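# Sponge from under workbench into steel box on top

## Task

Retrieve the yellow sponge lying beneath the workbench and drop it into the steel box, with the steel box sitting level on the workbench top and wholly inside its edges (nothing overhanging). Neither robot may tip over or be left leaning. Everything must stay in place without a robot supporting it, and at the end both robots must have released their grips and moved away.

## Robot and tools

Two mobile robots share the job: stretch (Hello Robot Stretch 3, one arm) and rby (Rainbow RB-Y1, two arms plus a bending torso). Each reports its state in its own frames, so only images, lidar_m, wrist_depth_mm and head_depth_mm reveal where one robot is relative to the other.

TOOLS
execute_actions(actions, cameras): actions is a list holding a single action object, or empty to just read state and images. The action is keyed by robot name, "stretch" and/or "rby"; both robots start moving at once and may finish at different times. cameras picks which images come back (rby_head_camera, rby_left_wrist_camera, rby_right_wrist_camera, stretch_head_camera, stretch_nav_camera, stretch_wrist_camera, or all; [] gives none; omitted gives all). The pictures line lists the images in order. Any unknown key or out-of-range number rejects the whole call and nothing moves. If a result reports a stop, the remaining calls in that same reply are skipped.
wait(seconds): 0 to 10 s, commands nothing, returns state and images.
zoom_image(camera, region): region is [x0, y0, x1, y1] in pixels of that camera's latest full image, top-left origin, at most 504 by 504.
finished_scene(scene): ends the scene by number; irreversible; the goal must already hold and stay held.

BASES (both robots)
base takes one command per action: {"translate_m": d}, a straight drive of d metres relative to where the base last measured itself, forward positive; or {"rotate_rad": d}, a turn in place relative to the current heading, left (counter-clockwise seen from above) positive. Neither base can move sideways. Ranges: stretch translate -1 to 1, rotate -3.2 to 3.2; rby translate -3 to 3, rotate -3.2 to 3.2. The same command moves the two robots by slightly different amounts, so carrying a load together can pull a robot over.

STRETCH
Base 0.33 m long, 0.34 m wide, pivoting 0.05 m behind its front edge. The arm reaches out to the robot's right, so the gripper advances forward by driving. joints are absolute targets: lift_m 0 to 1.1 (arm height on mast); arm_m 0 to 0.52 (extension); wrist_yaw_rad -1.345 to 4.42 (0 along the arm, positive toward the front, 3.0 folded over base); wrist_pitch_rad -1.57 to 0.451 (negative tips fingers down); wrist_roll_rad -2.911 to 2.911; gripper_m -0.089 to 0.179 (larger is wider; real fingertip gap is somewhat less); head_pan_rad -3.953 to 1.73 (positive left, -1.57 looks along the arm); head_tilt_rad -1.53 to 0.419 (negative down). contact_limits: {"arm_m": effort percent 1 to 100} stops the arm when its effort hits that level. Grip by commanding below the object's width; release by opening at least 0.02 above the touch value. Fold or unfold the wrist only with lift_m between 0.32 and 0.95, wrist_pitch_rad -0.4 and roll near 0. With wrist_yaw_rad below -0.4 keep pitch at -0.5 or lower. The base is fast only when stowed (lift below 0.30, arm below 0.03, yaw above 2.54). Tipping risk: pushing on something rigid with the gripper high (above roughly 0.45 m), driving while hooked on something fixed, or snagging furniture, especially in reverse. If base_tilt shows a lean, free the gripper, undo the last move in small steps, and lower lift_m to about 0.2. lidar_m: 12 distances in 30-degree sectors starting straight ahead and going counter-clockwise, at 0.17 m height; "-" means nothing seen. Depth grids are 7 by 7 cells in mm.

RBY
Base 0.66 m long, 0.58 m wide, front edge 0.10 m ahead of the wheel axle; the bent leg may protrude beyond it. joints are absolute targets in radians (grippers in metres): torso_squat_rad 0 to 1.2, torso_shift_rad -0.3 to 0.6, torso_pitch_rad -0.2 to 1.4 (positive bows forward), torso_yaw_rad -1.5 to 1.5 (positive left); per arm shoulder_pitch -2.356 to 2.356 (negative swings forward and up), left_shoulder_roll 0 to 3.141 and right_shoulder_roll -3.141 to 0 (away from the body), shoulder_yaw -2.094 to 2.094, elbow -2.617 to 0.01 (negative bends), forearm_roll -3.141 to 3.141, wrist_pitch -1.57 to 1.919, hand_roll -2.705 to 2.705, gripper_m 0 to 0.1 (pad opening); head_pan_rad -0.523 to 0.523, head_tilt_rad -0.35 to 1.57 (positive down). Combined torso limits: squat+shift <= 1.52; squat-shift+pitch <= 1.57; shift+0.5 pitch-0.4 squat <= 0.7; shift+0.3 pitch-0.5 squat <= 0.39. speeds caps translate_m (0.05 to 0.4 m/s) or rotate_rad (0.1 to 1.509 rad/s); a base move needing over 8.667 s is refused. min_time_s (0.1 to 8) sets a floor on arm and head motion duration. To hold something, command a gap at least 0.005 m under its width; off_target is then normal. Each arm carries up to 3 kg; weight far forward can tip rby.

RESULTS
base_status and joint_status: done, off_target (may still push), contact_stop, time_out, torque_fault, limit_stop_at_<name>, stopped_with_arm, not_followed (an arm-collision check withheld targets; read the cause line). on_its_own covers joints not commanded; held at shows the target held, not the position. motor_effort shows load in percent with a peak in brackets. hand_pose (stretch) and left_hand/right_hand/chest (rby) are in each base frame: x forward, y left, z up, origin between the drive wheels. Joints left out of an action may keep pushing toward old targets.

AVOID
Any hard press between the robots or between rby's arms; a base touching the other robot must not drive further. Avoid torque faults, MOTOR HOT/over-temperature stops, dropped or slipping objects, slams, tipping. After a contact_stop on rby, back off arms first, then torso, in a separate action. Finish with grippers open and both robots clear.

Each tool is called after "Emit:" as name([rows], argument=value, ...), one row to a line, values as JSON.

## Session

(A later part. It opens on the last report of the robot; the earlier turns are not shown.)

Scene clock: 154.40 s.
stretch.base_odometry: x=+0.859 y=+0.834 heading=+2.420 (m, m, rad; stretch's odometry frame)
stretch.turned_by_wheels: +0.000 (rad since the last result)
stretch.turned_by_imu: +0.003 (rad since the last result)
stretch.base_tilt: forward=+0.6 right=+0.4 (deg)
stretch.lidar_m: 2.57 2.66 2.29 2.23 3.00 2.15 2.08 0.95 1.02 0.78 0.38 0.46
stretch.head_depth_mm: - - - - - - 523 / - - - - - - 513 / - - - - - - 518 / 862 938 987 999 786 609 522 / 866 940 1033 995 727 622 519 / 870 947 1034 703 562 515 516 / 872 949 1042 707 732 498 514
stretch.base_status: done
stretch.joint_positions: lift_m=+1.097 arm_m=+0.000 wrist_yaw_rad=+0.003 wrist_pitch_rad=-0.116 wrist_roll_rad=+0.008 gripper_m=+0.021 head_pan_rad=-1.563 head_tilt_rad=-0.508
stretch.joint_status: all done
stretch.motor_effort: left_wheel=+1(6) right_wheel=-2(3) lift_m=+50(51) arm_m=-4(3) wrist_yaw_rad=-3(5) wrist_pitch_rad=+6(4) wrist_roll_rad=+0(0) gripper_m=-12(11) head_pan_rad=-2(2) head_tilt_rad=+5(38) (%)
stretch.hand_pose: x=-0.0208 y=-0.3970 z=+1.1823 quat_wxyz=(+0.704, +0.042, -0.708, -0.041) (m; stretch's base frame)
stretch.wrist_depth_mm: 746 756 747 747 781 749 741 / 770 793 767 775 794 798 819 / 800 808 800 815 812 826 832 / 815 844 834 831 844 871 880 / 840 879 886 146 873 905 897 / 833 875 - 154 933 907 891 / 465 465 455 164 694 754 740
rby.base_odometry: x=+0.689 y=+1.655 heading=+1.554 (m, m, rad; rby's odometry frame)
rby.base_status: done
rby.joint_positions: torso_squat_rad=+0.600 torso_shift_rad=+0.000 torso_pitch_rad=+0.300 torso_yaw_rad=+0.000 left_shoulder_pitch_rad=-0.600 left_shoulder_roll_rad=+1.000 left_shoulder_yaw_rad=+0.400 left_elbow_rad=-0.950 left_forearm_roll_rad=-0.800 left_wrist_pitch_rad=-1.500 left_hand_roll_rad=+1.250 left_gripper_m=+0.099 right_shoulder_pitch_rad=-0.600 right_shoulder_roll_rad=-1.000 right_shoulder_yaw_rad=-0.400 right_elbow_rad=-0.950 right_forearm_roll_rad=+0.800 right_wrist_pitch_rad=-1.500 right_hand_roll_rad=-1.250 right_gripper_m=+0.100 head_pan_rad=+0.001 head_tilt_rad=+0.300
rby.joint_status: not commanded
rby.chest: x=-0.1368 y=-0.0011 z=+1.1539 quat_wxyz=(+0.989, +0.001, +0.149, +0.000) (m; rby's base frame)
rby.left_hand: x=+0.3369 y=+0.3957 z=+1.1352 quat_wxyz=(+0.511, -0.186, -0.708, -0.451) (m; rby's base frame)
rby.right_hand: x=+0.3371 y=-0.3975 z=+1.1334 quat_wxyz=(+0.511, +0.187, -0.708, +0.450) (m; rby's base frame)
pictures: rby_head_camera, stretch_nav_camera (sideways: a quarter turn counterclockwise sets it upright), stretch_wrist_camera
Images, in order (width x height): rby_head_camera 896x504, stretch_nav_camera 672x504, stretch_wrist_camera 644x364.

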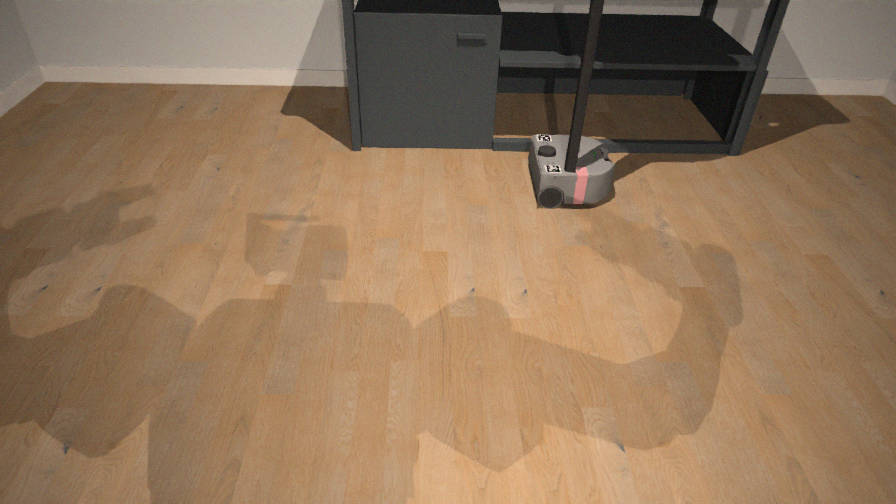

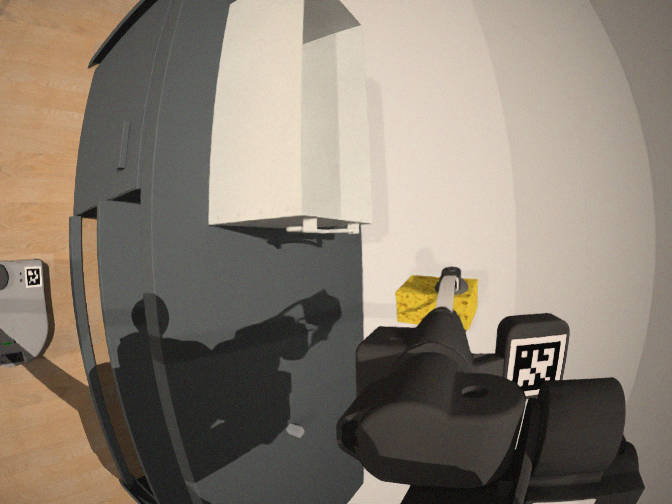

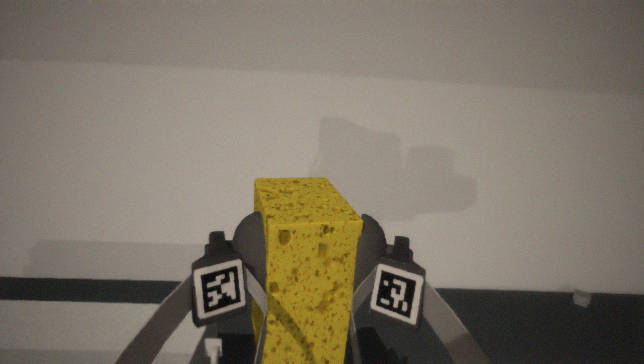

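Emit:
execute_actions([
  {"stretch":{"base":{"translate_m":0.3},"joints":{"head_tilt_rad":-0.7}}},
], cameras=["stretch_wrist_camera","stretch_nav_camera","stretch_head_camera"])

Scene clock: 159.23 s.
stretch.base_odometry: x=+0.634 y=+1.033 heading=+2.420 (m, m, rad; stretch's odometry frame)
stretch.turned_by_wheels: +0.000 (rad since the last result)
stretch.turned_by_imu: +0.001 (rad since the last result)
stretch.base_tilt: forward=+0.6 right=+0.3 (deg)
stretch.lidar_m: 2.27 2.35 2.97 2.21 3.44 2.46 1.24 1.26 0.33 0.32 0.33 0.45
stretch.head_depth_mm: - - - - 539 549 509 / - - - - - 546 761 / - - - - 545 544 662 / 874 994 690 732 520 541 668 / 878 983 694 722 525 538 676 / 882 987 699 729 530 536 684 / 886 992 692 734 536 534 693
stretch.base_status: done
stretch.joint_positions: lift_m=+1.097 arm_m=+0.000 wrist_yaw_rad=+0.002 wrist_pitch_rad=-0.116 wrist_roll_rad=+0.008 gripper_m=+0.021 head_pan_rad=-1.563 head_tilt_rad=-0.691
stretch.joint_status: all done
stretch.motor_effort: left_wheel=+1(6) right_wheel=-2(2) lift_m=+51(51) arm_m=-3(4) wrist_yaw_rad=-3(2) wrist_pitch_rad=+5(6) wrist_roll_rad=+0(0) gripper_m=-11(11) head_pan_rad=-3(3) head_tilt_rad=-6(27) (%)
stretch.hand_pose: x=-0.0209 y=-0.3970 z=+1.1823 quat_wxyz=(+0.704, +0.042, -0.708, -0.041) (m; stretch's base frame)
stretch.wrist_depth_mm: 745 756 733 740 765 767 774 / 757 764 801 782 792 786 796 / 767 793 806 829 817 835 819 / 824 827 827 850 857 848 833 / 865 839 882 146 889 891 916 / 904 870 - 154 925 901 942 / 463 459 463 164 471 740 752
rby.base_odometry: x=+0.689 y=+1.655 heading=+1.554 (m, m, rad; rby's odometry frame)
rby.base_status: not commanded
rby.joint_positions: torso_squat_rad=+0.600 torso_shift_rad=+0.000 torso_pitch_rad=+0.300 torso_yaw_rad=+0.000 left_shoulder_pitch_rad=-0.600 left_shoulder_roll_rad=+1.000 left_shoulder_yaw_rad=+0.400 left_elbow_rad=-0.950 left_forearm_roll_rad=-0.800 left_wrist_pitch_rad=-1.500 left_hand_roll_rad=+1.250 left_gripper_m=+0.099 right_shoulder_pitch_rad=-0.600 right_shoulder_roll_rad=-1.000 right_shoulder_yaw_rad=-0.400 right_elbow_rad=-0.950 right_forearm_roll_rad=+0.800 right_wrist_pitch_rad=-1.500 right_hand_roll_rad=-1.250 right_gripper_m=+0.100 head_pan_rad=+0.001 head_tilt_rad=+0.300
rby.joint_status: not commanded
rby.chest: x=-0.1368 y=-0.0011 z=+1.1539 quat_wxyz=(+0.989, +0.001, +0.149, +0.000) (m; rby's base frame)
rby.left_hand: x=+0.3369 y=+0.3957 z=+1.1352 quat_wxyz=(+0.511, -0.186, -0.708, -0.451) (m; rby's base frame)
rby.right_hand: x=+0.3371 y=-0.3975 z=+1.1334 quat_wxyz=(+0.511, +0.187, -0.708, +0.450) (m; rby's base frame)
pictures: stretch_head_camera (sideways: a quarter turn clockwise sets it upright), stretch_nav_camera (sideways: a quarter turn counterclockwise sets it upright), stretch_wrist_camera
Images, in order (width x height): stretch_head_camera 896x504, stretch_nav_camera 672x504, stretch_wrist_camera 644x364.

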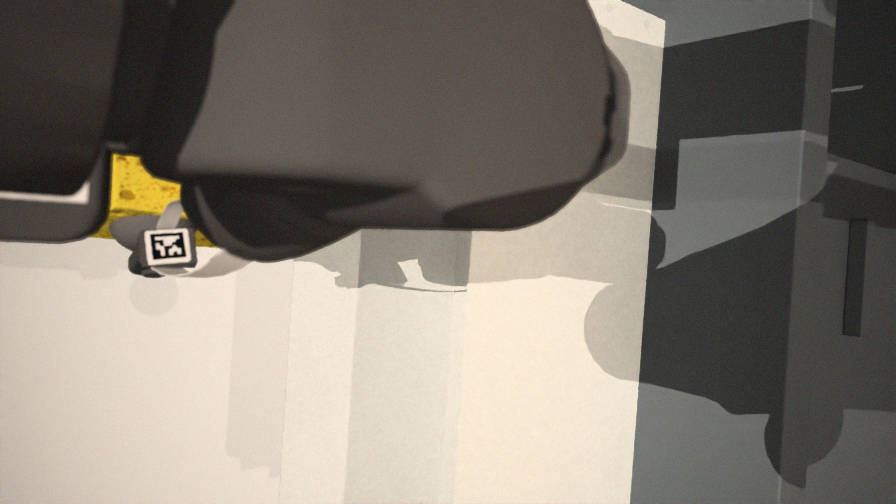

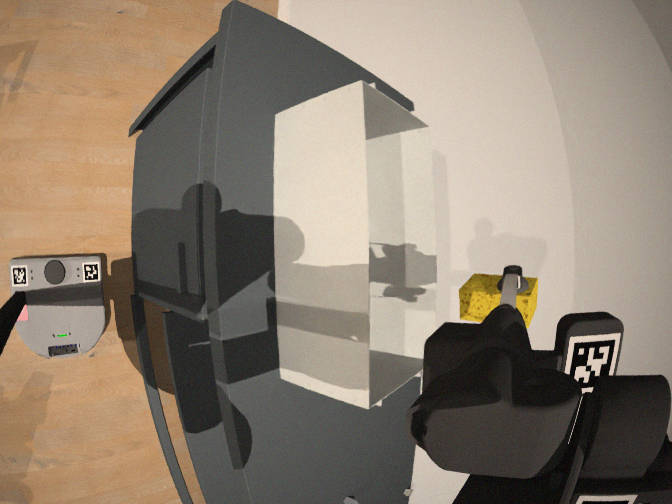

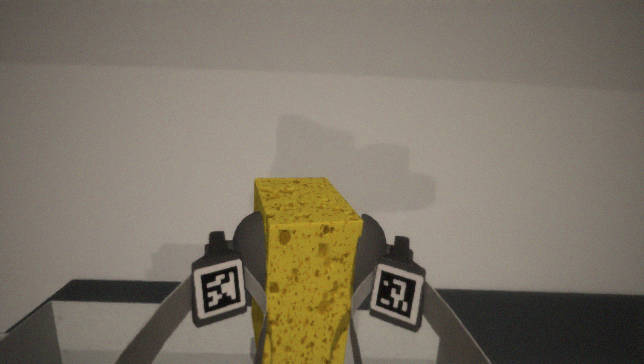

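Emit:
execute_actions([
  {"stretch":{"joints":{"arm_m":0.2}}},
], cameras=["stretch_wrist_camera","stretch_nav_camera","rby_head_camera"])

Scene clock: 162.30 s.
stretch.base_odometry: x=+0.634 y=+1.033 heading=+2.420 (m, m, rad; stretch's odometry frame)
stretch.turned_by_wheels: +0.000 (rad since the last result)
stretch.turned_by_imu: +0.000 (rad since the last result)
stretch.base_tilt: forward=+0.5 right=+0.4 (deg)
stretch.lidar_m: 2.27 2.35 2.97 2.21 3.44 2.46 1.24 1.26 0.34 0.32 0.33 0.45
stretch.head_depth_mm: - 970 689 617 505 549 509 / - 982 692 721 510 545 762 / - 1015 683 730 515 543 661 / 863 979 689 732 520 541 669 / 877 984 694 725 525 539 677 / 884 987 698 728 530 536 684 / 884 993 691 734 536 534 694
stretch.base_status: not commanded
stretch.joint_positions: lift_m=+1.097 arm_m=+0.200 wrist_yaw_rad=+0.002 wrist_pitch_rad=-0.117 wrist_roll_rad=+0.008 gripper_m=+0.021 head_pan_rad=-1.563 head_tilt_rad=-0.692
stretch.joint_status: all done
stretch.motor_effort: left_wheel=+1(1) right_wheel=-1(2) lift_m=+51(51) arm_m=+4(3) wrist_yaw_rad=-2(3) wrist_pitch_rad=+6(6) wrist_roll_rad=+0(0) gripper_m=-11(12) head_pan_rad=-2(2) head_tilt_rad=-5(5) (%)
stretch.hand_pose: x=-0.0211 y=-0.5963 z=+1.1821 quat_wxyz=(+0.704, +0.042, -0.708, -0.041) (m; stretch's base frame)
stretch.wrist_depth_mm: 555 553 557 556 559 560 558 / 552 569 583 579 586 578 594 / 582 603 607 601 612 604 610 / 601 623 605 602 625 626 645 / 637 639 647 145 641 669 646 / 662 682 - 153 694 691 681 / 663 690 665 164 679 705 717
rby.base_odometry: x=+0.689 y=+1.655 heading=+1.554 (m, m, rad; rby's odometry frame)
rby.base_status: not commanded
rby.joint_positions: torso_squat_rad=+0.600 torso_shift_rad=+0.000 torso_pitch_rad=+0.300 torso_yaw_rad=+0.000 left_shoulder_pitch_rad=-0.600 left_shoulder_roll_rad=+1.000 left_shoulder_yaw_rad=+0.400 left_elbow_rad=-0.950 left_forearm_roll_rad=-0.800 left_wrist_pitch_rad=-1.500 left_hand_roll_rad=+1.250 left_gripper_m=+0.099 right_shoulder_pitch_rad=-0.600 right_shoulder_roll_rad=-1.000 right_shoulder_yaw_rad=-0.400 right_elbow_rad=-0.950 right_forearm_roll_rad=+0.800 right_wrist_pitch_rad=-1.500 right_hand_roll_rad=-1.250 right_gripper_m=+0.100 head_pan_rad=+0.001 head_tilt_rad=+0.300
rby.joint_status: not commanded
rby.chest: x=-0.1368 y=-0.0011 z=+1.1539 quat_wxyz=(+0.989, +0.001, +0.149, +0.000) (m; rby's base frame)
rby.left_hand: x=+0.3369 y=+0.3957 z=+1.1352 quat_wxyz=(+0.511, -0.186, -0.708, -0.451) (m; rby's base frame)
rby.right_hand: x=+0.3371 y=-0.3975 z=+1.1334 quat_wxyz=(+0.511, +0.187, -0.708, +0.450) (m; rby's base frame)
pictures: rby_head_camera, stretch_nav_camera (sideways: a quarter turn counterclockwise sets it upright), stretch_wrist_camera
Images, in order (width x height): rby_head_camera 896x504, stretch_nav_camera 672x504, stretch_wrist_camera 644x364.

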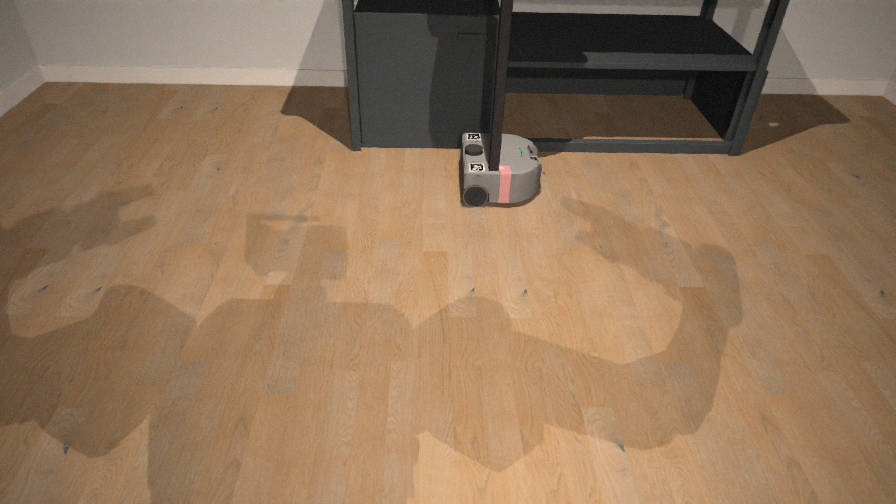

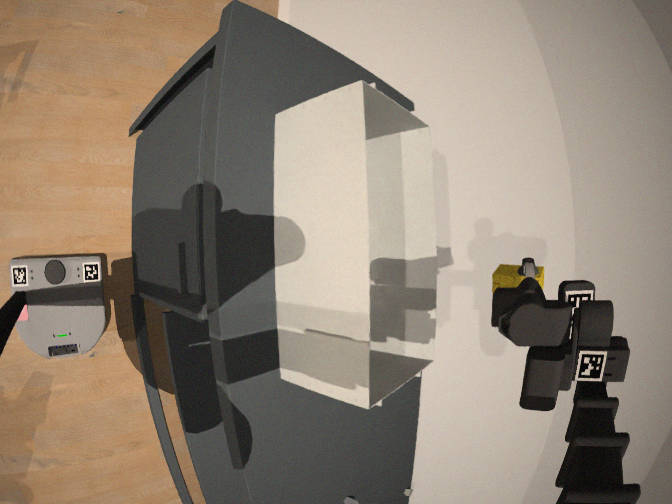

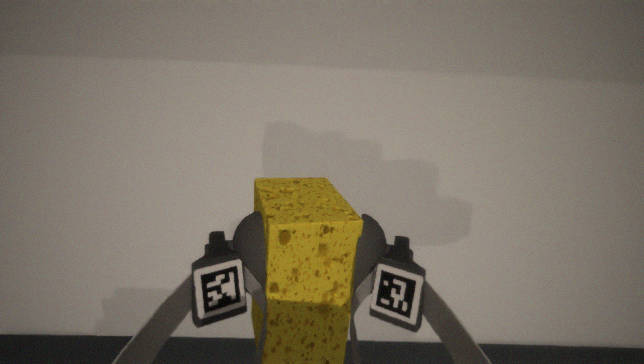

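Emit:
execute_actions([
  {"stretch":{"joints":{"arm_m":0.17,"wrist_pitch_rad":-0.6}}},
], cameras=["stretch_wrist_camera","stretch_nav_camera"])

Scene clock: 164.20 s.
stretch.base_odometry: x=+0.634 y=+1.033 heading=+2.420 (m, m, rad; stretch's odometry frame)
stretch.turned_by_wheels: +0.000 (rad since the last result)
stretch.turned_by_imu: +0.000 (rad since the last result)
stretch.base_tilt: forward=+0.6 right=+0.5 (deg)
stretch.lidar_m: 2.27 2.35 2.97 2.21 3.43 2.47 1.24 1.26 0.33 0.32 0.33 0.45
stretch.head_depth_mm: - 992 691 617 506 548 510 / - 1001 692 722 510 546 765 / - - 657 727 515 543 663 / 876 960 676 731 520 541 670 / 879 985 694 725 525 539 677 / 882 987 699 729 529 536 685 / 886 995 690 735 535 533 694
stretch.base_status: not commanded
stretch.joint_positions: lift_m=+1.097 arm_m=+0.170 wrist_yaw_rad=+0.002 wrist_pitch_rad=-0.611 wrist_roll_rad=+0.008 gripper_m=+0.021 head_pan_rad=-1.563 head_tilt_rad=-0.692
stretch.joint_status: all done
stretch.motor_effort: left_wheel=+0(1) right_wheel=-2(2) lift_m=+50(51) arm_m=-3(4) wrist_yaw_rad=-1(2) wrist_pitch_rad=+4(8) wrist_roll_rad=+0(0) gripper_m=-10(11) head_pan_rad=-2(3) head_tilt_rad=-6(6) (%)
stretch.hand_pose: x=-0.0213 y=-0.5113 z=+1.0692 quat_wxyz=(+0.672, +0.213, -0.676, -0.213) (m; stretch's base frame)
stretch.wrist_depth_mm: 605 602 599 613 607 608 608 / 703 672 689 677 681 693 687 / 717 729 740 733 740 747 748 / 333 614 612 627 661 663 674 / 366 363 348 146 354 342 574 / 422 432 - 154 407 310 513 / 407 412 411 165 425 297 438
rby.base_odometry: x=+0.689 y=+1.655 heading=+1.554 (m, m, rad; rby's odometry frame)
rby.base_status: not commanded
rby.joint_positions: torso_squat_rad=+0.600 torso_shift_rad=+0.000 torso_pitch_rad=+0.300 torso_yaw_rad=+0.000 left_shoulder_pitch_rad=-0.600 left_shoulder_roll_rad=+1.000 left_shoulder_yaw_rad=+0.400 left_elbow_rad=-0.950 left_forearm_roll_rad=-0.800 left_wrist_pitch_rad=-1.500 left_hand_roll_rad=+1.250 left_gripper_m=+0.099 right_shoulder_pitch_rad=-0.600 right_shoulder_roll_rad=-1.000 right_shoulder_yaw_rad=-0.400 right_elbow_rad=-0.950 right_forearm_roll_rad=+0.800 right_wrist_pitch_rad=-1.500 right_hand_roll_rad=-1.250 right_gripper_m=+0.100 head_pan_rad=+0.001 head_tilt_rad=+0.300
rby.joint_status: not commanded
rby.chest: x=-0.1368 y=-0.0011 z=+1.1539 quat_wxyz=(+0.989, +0.001, +0.149, +0.000) (m; rby's base frame)
rby.left_hand: x=+0.3369 y=+0.3957 z=+1.1352 quat_wxyz=(+0.511, -0.186, -0.708, -0.451) (m; rby's base frame)
rby.right_hand: x=+0.3371 y=-0.3975 z=+1.1334 quat_wxyz=(+0.511, +0.187, -0.708, +0.450) (m; rby's base frame)
pictures: stretch_nav_camera (sideways: a quarter turn counterclockwise sets it upright), stretch_wrist_camera
Images, in order (width x height): stretch_nav_camera 672x504, stretch_wrist_camera 644x364.

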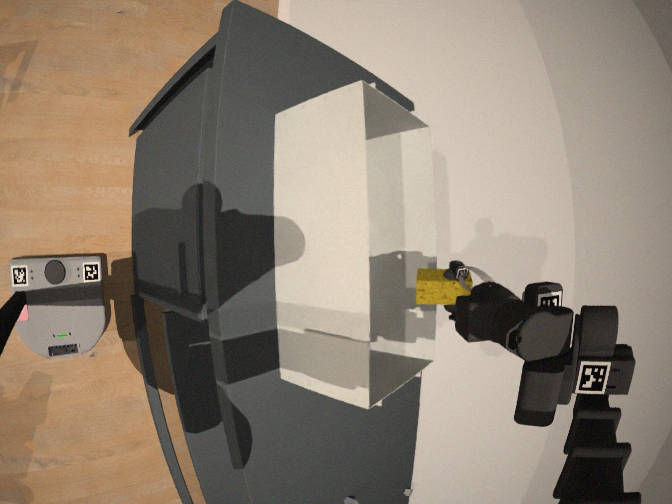

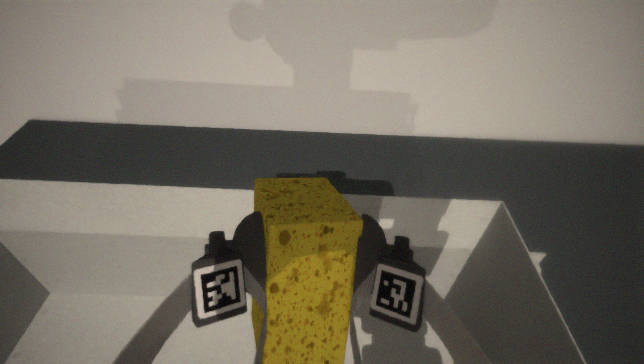

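Line of sight past the sponge hits the far wall interior (depth ~350 vs 150); the sponge is over the box interior. Release.

Emit:
execute_actions([
  {"stretch":{"joints":{"gripper_m":0.14}}},
], cameras=["stretch_wrist_camera"])

Emit:
execute_actions([
  {"stretch":{"joints":{"wrist_pitch_rad":0,"arm_m":0.17}}},
], cameras=[])

Emit:
execute_actions([
  {"stretch":{"joints":{"arm_m":0,"head_tilt_rad":-0.9}}},
], cameras=["stretch_head_camera","stretch_nav_camera"])

Scene clock: 166.37 s.
stretch.base_odometry: x=+0.634 y=+1.033 heading=+2.420 (m, m, rad; stretch's odometry frame)
stretch.turned_by_wheels: +0.000 (rad since the last result)
stretch.turned_by_imu: +0.000 (rad since the last result)
stretch.base_tilt: forward=+0.6 right=+0.4 (deg)
stretch.lidar_m: 2.27 2.35 2.98 2.22 3.41 2.46 1.24 1.26 0.33 0.32 0.33 0.45
stretch.head_depth_mm: - 989 688 617 505 549 509 / - - 680 722 510 547 762 / - - 678 727 515 543 662 / 876 963 689 716 521 541 669 / 878 982 692 723 525 539 677 / 882 989 699 731 530 536 684 / 887 992 692 734 535 534 695
stretch.base_status: not commanded
stretch.joint_positions: lift_m=+1.097 arm_m=+0.170 wrist_yaw_rad=+0.002 wrist_pitch_rad=-0.611 wrist_roll_rad=+0.008 gripper_m=+0.140 head_pan_rad=-1.563 head_tilt_rad=-0.692
stretch.joint_status: all done
stretch.motor_effort: left_wheel=+1(1) right_wheel=-1(2) lift_m=+50(51) arm_m=-4(4) wrist_yaw_rad=-2(2) wrist_pitch_rad=+4(4) wrist_roll_rad=+0(0) gripper_m=+1(97) head_pan_rad=-2(2) head_tilt_rad=-5(5) (%)
stretch.hand_pose: x=-0.0213 y=-0.5113 z=+1.0692 quat_wxyz=(+0.672, +0.213, -0.676, -0.213) (m; stretch's base frame)
stretch.wrist_depth_mm: 621 600 611 614 607 603 606 / 680 674 684 693 663 683 684 / 729 733 736 749 759 750 726 / 332 615 615 639 642 662 663 / 366 349 362 358 356 335 575 / 411 445 438 431 427 - 509 / 400 417 412 428 425 328 456
rby.base_odometry: x=+0.689 y=+1.655 heading=+1.554 (m, m, rad; rby's odometry frame)
rby.base_status: not commanded
rby.joint_positions: torso_squat_rad=+0.600 torso_shift_rad=+0.000 torso_pitch_rad=+0.300 torso_yaw_rad=+0.000 left_shoulder_pitch_rad=-0.600 left_shoulder_roll_rad=+1.000 left_shoulder_yaw_rad=+0.400 left_elbow_rad=-0.950 left_forearm_roll_rad=-0.800 left_wrist_pitch_rad=-1.500 left_hand_roll_rad=+1.250 left_gripper_m=+0.099 right_shoulder_pitch_rad=-0.600 right_shoulder_roll_rad=-1.000 right_shoulder_yaw_rad=-0.400 right_elbow_rad=-0.950 right_forearm_roll_rad=+0.800 right_wrist_pitch_rad=-1.500 right_hand_roll_rad=-1.250 right_gripper_m=+0.100 head_pan_rad=+0.001 head_tilt_rad=+0.300
rby.joint_status: not commanded
rby.chest: x=-0.1368 y=-0.0011 z=+1.1539 quat_wxyz=(+0.989, +0.001, +0.149, +0.000) (m; rby's base frame)
rby.left_hand: x=+0.3369 y=+0.3957 z=+1.1352 quat_wxyz=(+0.511, -0.186, -0.708, -0.451) (m; rby's base frame)
rby.right_hand: x=+0.3371 y=-0.3975 z=+1.1334 quat_wxyz=(+0.511, +0.187, -0.708, +0.450) (m; rby's base frame)
pictures: stretch_wrist_camera
Images, in order (width x height): stretch_wrist_camera 644x364.

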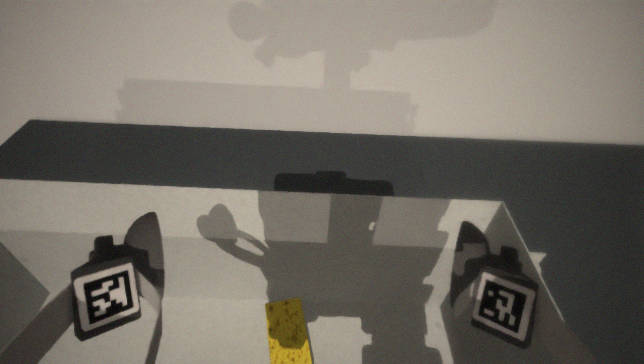

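Scene clock: 167.50 s.
stretch.base_odometry: x=+0.634 y=+1.033 heading=+2.420 (m, m, rad; stretch's odometry frame)
stretch.turned_by_wheels: +0.000 (rad since the last result)
stretch.turned_by_imu: +0.000 (rad since the last result)
stretch.base_tilt: forward=+0.5 right=+0.3 (deg)
stretch.lidar_m: 2.27 2.35 2.98 2.22 3.44 2.46 1.24 1.26 0.34 0.32 0.33 0.45
stretch.head_depth_mm: - 990 689 615 506 548 509 / - 1004 691 721 511 545 763 / - - 685 727 515 544 663 / 862 978 689 717 520 541 669 / 893 983 695 724 525 539 679 / 881 989 700 729 530 536 685 / 888 991 691 736 537 534 695
stretch.base_status: not commanded
stretch.joint_positions: lift_m=+1.097 arm_m=+0.170 wrist_yaw_rad=+0.002 wrist_pitch_rad=-0.024 wrist_roll_rad=+0.008 gripper_m=+0.140 head_pan_rad=-1.563 head_tilt_rad=-0.692
stretch.joint_status: all done
stretch.motor_effort: left_wheel=+1(1) right_wheel=-2(1) lift_m=+51(51) arm_m=-3(4) wrist_yaw_rad=-2(2) wrist_pitch_rad=+8(9) wrist_roll_rad=+0(0) gripper_m=+1(0) head_pan_rad=-2(2) head_tilt_rad=-5(5) (%)
stretch.hand_pose: x=-0.0211 y=-0.5709 z=+1.2057 quat_wxyz=(+0.705, +0.009, -0.709, -0.008) (m; stretch's base frame)
stretch.wrist_depth_mm: 575 595 599 604 609 605 603 / 604 593 614 617 607 616 629 / 615 625 626 622 628 647 638 / 625 627 645 638 643 644 664 / 651 648 652 653 677 675 678 / 668 663 683 686 694 - 726 / 694 701 718 695 704 717 711
rby.base_odometry: x=+0.689 y=+1.655 heading=+1.554 (m, m, rad; rby's odometry frame)
rby.base_status: not commanded
rby.joint_positions: torso_squat_rad=+0.600 torso_shift_rad=+0.000 torso_pitch_rad=+0.300 torso_yaw_rad=+0.000 left_shoulder_pitch_rad=-0.600 left_shoulder_roll_rad=+1.000 left_shoulder_yaw_rad=+0.400 left_elbow_rad=-0.950 left_forearm_roll_rad=-0.800 left_wrist_pitch_rad=-1.500 left_hand_roll_rad=+1.250 left_gripper_m=+0.099 right_shoulder_pitch_rad=-0.600 right_shoulder_roll_rad=-1.000 right_shoulder_yaw_rad=-0.400 right_elbow_rad=-0.950 right_forearm_roll_rad=+0.800 right_wrist_pitch_rad=-1.500 right_hand_roll_rad=-1.250 right_gripper_m=+0.100 head_pan_rad=+0.001 head_tilt_rad=+0.300
rby.joint_status: not commanded
rby.chest: x=-0.1368 y=-0.0011 z=+1.1539 quat_wxyz=(+0.989, +0.001, +0.149, +0.000) (m; rby's base frame)
rby.left_hand: x=+0.3369 y=+0.3957 z=+1.1352 quat_wxyz=(+0.511, -0.186, -0.708, -0.451) (m; rby's base frame)
rby.right_hand: x=+0.3371 y=-0.3975 z=+1.1334 quat_wxyz=(+0.511, +0.187, -0.708, +0.450) (m; rby's base frame)
pictures: none
No camera images: the call's "cameras" was empty. Leave "cameras" out to get every camera's image.

Scene clock: 170.00 s.
stretch.base_odometry: x=+0.634 y=+1.033 heading=+2.420 (m, m, rad; stretch's odometry frame)
stretch.turned_by_wheels: +0.000 (rad since the last result)
stretch.turned_by_imu: +0.000 (rad since the last result)
stretch.base_tilt: forward=+0.6 right=+0.2 (deg)
stretch.lidar_m: 2.27 2.35 2.97 2.21 3.43 2.46 1.24 1.26 0.33 0.32 0.33 0.45
stretch.head_depth_mm: - - - 540 557 848 1124 / - - - 551 556 843 1120 / - - - 539 553 826 1116 / 947 644 481 542 551 825 1114 / 934 648 484 548 549 836 1116 / 938 652 489 554 547 850 1118 / 929 658 493 561 545 867 1116
stretch.base_status: not commanded
stretch.joint_positions: lift_m=+1.097 arm_m=+0.000 wrist_yaw_rad=+0.001 wrist_pitch_rad=-0.023 wrist_roll_rad=+0.008 gripper_m=+0.140 head_pan_rad=-1.563 head_tilt_rad=-0.889
stretch.joint_status: all done
stretch.motor_effort: left_wheel=+1(1) right_wheel=-2(2) lift_m=+50(51) arm_m=-3(4) wrist_yaw_rad=-2(2) wrist_pitch_rad=+8(8) wrist_roll_rad=+0(0) gripper_m=+0(0) head_pan_rad=-2(2) head_tilt_rad=-7(30) (%)
stretch.hand_pose: x=-0.0211 y=-0.4009 z=+1.2060 quat_wxyz=(+0.705, +0.009, -0.709, -0.008) (m; stretch's base frame)
stretch.wrist_depth_mm: 760 762 758 755 792 764 776 / 762 753 789 790 810 795 806 / 807 814 810 807 814 799 839 / 829 800 808 839 853 853 837 / 831 832 850 850 840 858 882 / 848 864 862 868 893 - 895 / 607 798 813 823 816 828 867
rby.base_odometry: x=+0.689 y=+1.655 heading=+1.554 (m, m, rad; rby's odometry frame)
rby.base_status: not commanded
rby.joint_positions: torso_squat_rad=+0.600 torso_shift_rad=+0.000 torso_pitch_rad=+0.300 torso_yaw_rad=+0.000 left_shoulder_pitch_rad=-0.600 left_shoulder_roll_rad=+1.000 left_shoulder_yaw_rad=+0.400 left_elbow_rad=-0.950 left_forearm_roll_rad=-0.800 left_wrist_pitch_rad=-1.500 left_hand_roll_rad=+1.250 left_gripper_m=+0.099 right_shoulder_pitch_rad=-0.600 right_shoulder_roll_rad=-1.000 right_shoulder_yaw_rad=-0.400 right_elbow_rad=-0.950 right_forearm_roll_rad=+0.800 right_wrist_pitch_rad=-1.500 right_hand_roll_rad=-1.250 right_gripper_m=+0.100 head_pan_rad=+0.001 head_tilt_rad=+0.300
rby.joint_status: not commanded
rby.chest: x=-0.1368 y=-0.0011 z=+1.1539 quat_wxyz=(+0.989, +0.001, +0.149, +0.000) (m; rby's base frame)
rby.left_hand: x=+0.3369 y=+0.3957 z=+1.1352 quat_wxyz=(+0.511, -0.186, -0.708, -0.451) (m; rby's base frame)
rby.right_hand: x=+0.3371 y=-0.3975 z=+1.1334 quat_wxyz=(+0.511, +0.187, -0.708, +0.450) (m; rby's base frame)
pictures: stretch_head_camera (sideways: a quarter turn clockwise sets it upright), stretch_nav_camera (sideways: a quarter turn counterclockwise sets it upright)
Images, in order (width x height): stretch_head_camera 896x504, stretch_nav_camera 672x504.

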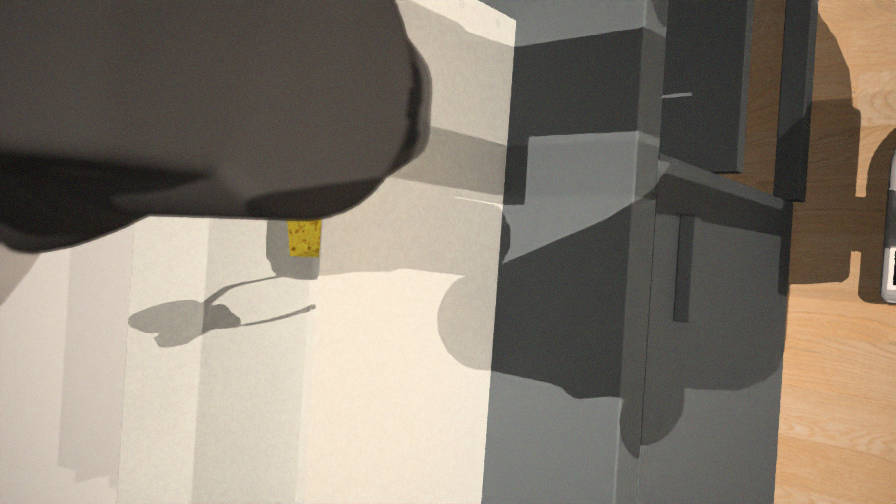

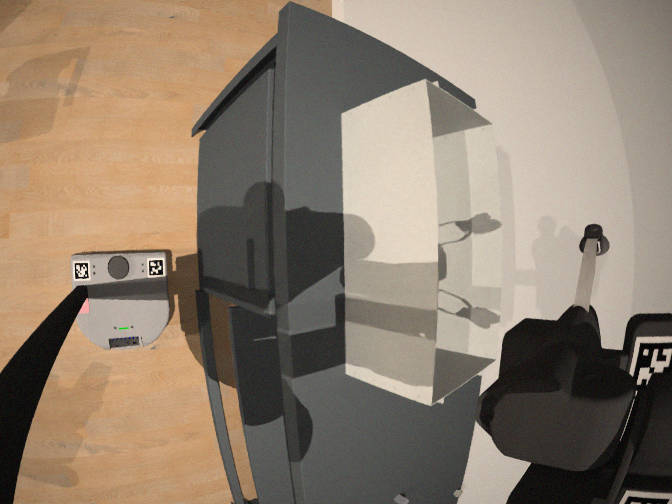

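Sponge in. Move clear: swing the wrist forward and drive on.

Emit:
execute_actions([
  {"stretch":{"base":{"translate_m":-0.4},"joints":{"wrist_yaw_rad":1.65}}},
], cameras=["stretch_nav_camera"])

Emit:
finished_scene(scene=2)

Scene clock: 176.50 s.
stretch.base_odometry: x=+0.934 y=+0.768 heading=+2.420 (m, m, rad; stretch's odometry frame)
stretch.turned_by_wheels: +0.000 (rad since the last result)
stretch.turned_by_imu: +0.000 (rad since the last result)
stretch.base_tilt: forward=+0.7 right=+0.3 (deg)
stretch.lidar_m: 2.67 2.76 2.30 2.24 2.86 2.05 1.97 0.86 1.02 0.98 0.44 0.46
stretch.head_depth_mm: - - - 644 557 848 1121 / - - - 641 554 844 1122 / - - - 637 553 855 1117 / 913 - - 636 551 866 1126 / 919 - - 619 549 866 1121 / 907 - - - 547 862 1117 / - - - - 554 874 1115
stretch.base_status: done
stretch.joint_positions: lift_m=+1.097 arm_m=+0.000 wrist_yaw_rad=+1.647 wrist_pitch_rad=-0.023 wrist_roll_rad=+0.008 gripper_m=+0.140 head_pan_rad=-1.563 head_tilt_rad=-0.889
stretch.joint_status: all done
stretch.motor_effort: left_wheel=+1(4) right_wheel=-1(5) lift_m=+50(51) arm_m=-4(4) wrist_yaw_rad=+2(3) wrist_pitch_rad=+8(8) wrist_roll_rad=+0(0) gripper_m=+0(1) head_pan_rad=-3(3) head_tilt_rad=-8(7) (%)
stretch.hand_pose: x=+0.2335 y=-0.1258 z=+1.2060 quat_wxyz=(+0.485, +0.526, -0.476, +0.511) (m; stretch's base frame)
stretch.wrist_depth_mm: - - - - - - - / - - - - - - - / - - - - - - - / - - - - - - - / - - - - - - - / - - - - - - - / - - - - 827 634 651
rby.base_odometry: x=+0.689 y=+1.655 heading=+1.554 (m, m, rad; rby's odometry frame)
rby.base_status: not commanded
rby.joint_positions: torso_squat_rad=+0.600 torso_shift_rad=+0.000 torso_pitch_rad=+0.300 torso_yaw_rad=+0.000 left_shoulder_pitch_rad=-0.600 left_shoulder_roll_rad=+1.000 left_shoulder_yaw_rad=+0.400 left_elbow_rad=-0.950 left_forearm_roll_rad=-0.800 left_wrist_pitch_rad=-1.500 left_hand_roll_rad=+1.250 left_gripper_m=+0.099 right_shoulder_pitch_rad=-0.600 right_shoulder_roll_rad=-1.000 right_shoulder_yaw_rad=-0.400 right_elbow_rad=-0.950 right_forearm_roll_rad=+0.800 right_wrist_pitch_rad=-1.500 right_hand_roll_rad=-1.250 right_gripper_m=+0.100 head_pan_rad=+0.001 head_tilt_rad=+0.300
rby.joint_status: not commanded
rby.chest: x=-0.1368 y=-0.0011 z=+1.1539 quat_wxyz=(+0.989, +0.001, +0.149, +0.000) (m; rby's base frame)
rby.left_hand: x=+0.3369 y=+0.3957 z=+1.1352 quat_wxyz=(+0.511, -0.186, -0.708, -0.451) (m; rby's base frame)
rby.right_hand: x=+0.3371 y=-0.3975 z=+1.1334 quat_wxyz=(+0.511, +0.187, -0.708, +0.450) (m; rby's base frame)
pictures: stretch_nav_camera (sideways: a quarter turn counterclockwise sets it upright)
Images, in order (width x height): stretch_nav_camera 672x504.

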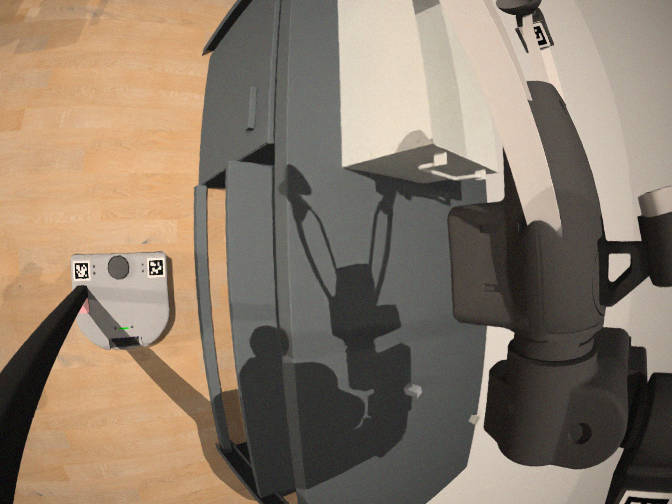

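The scene is finished: the task was done.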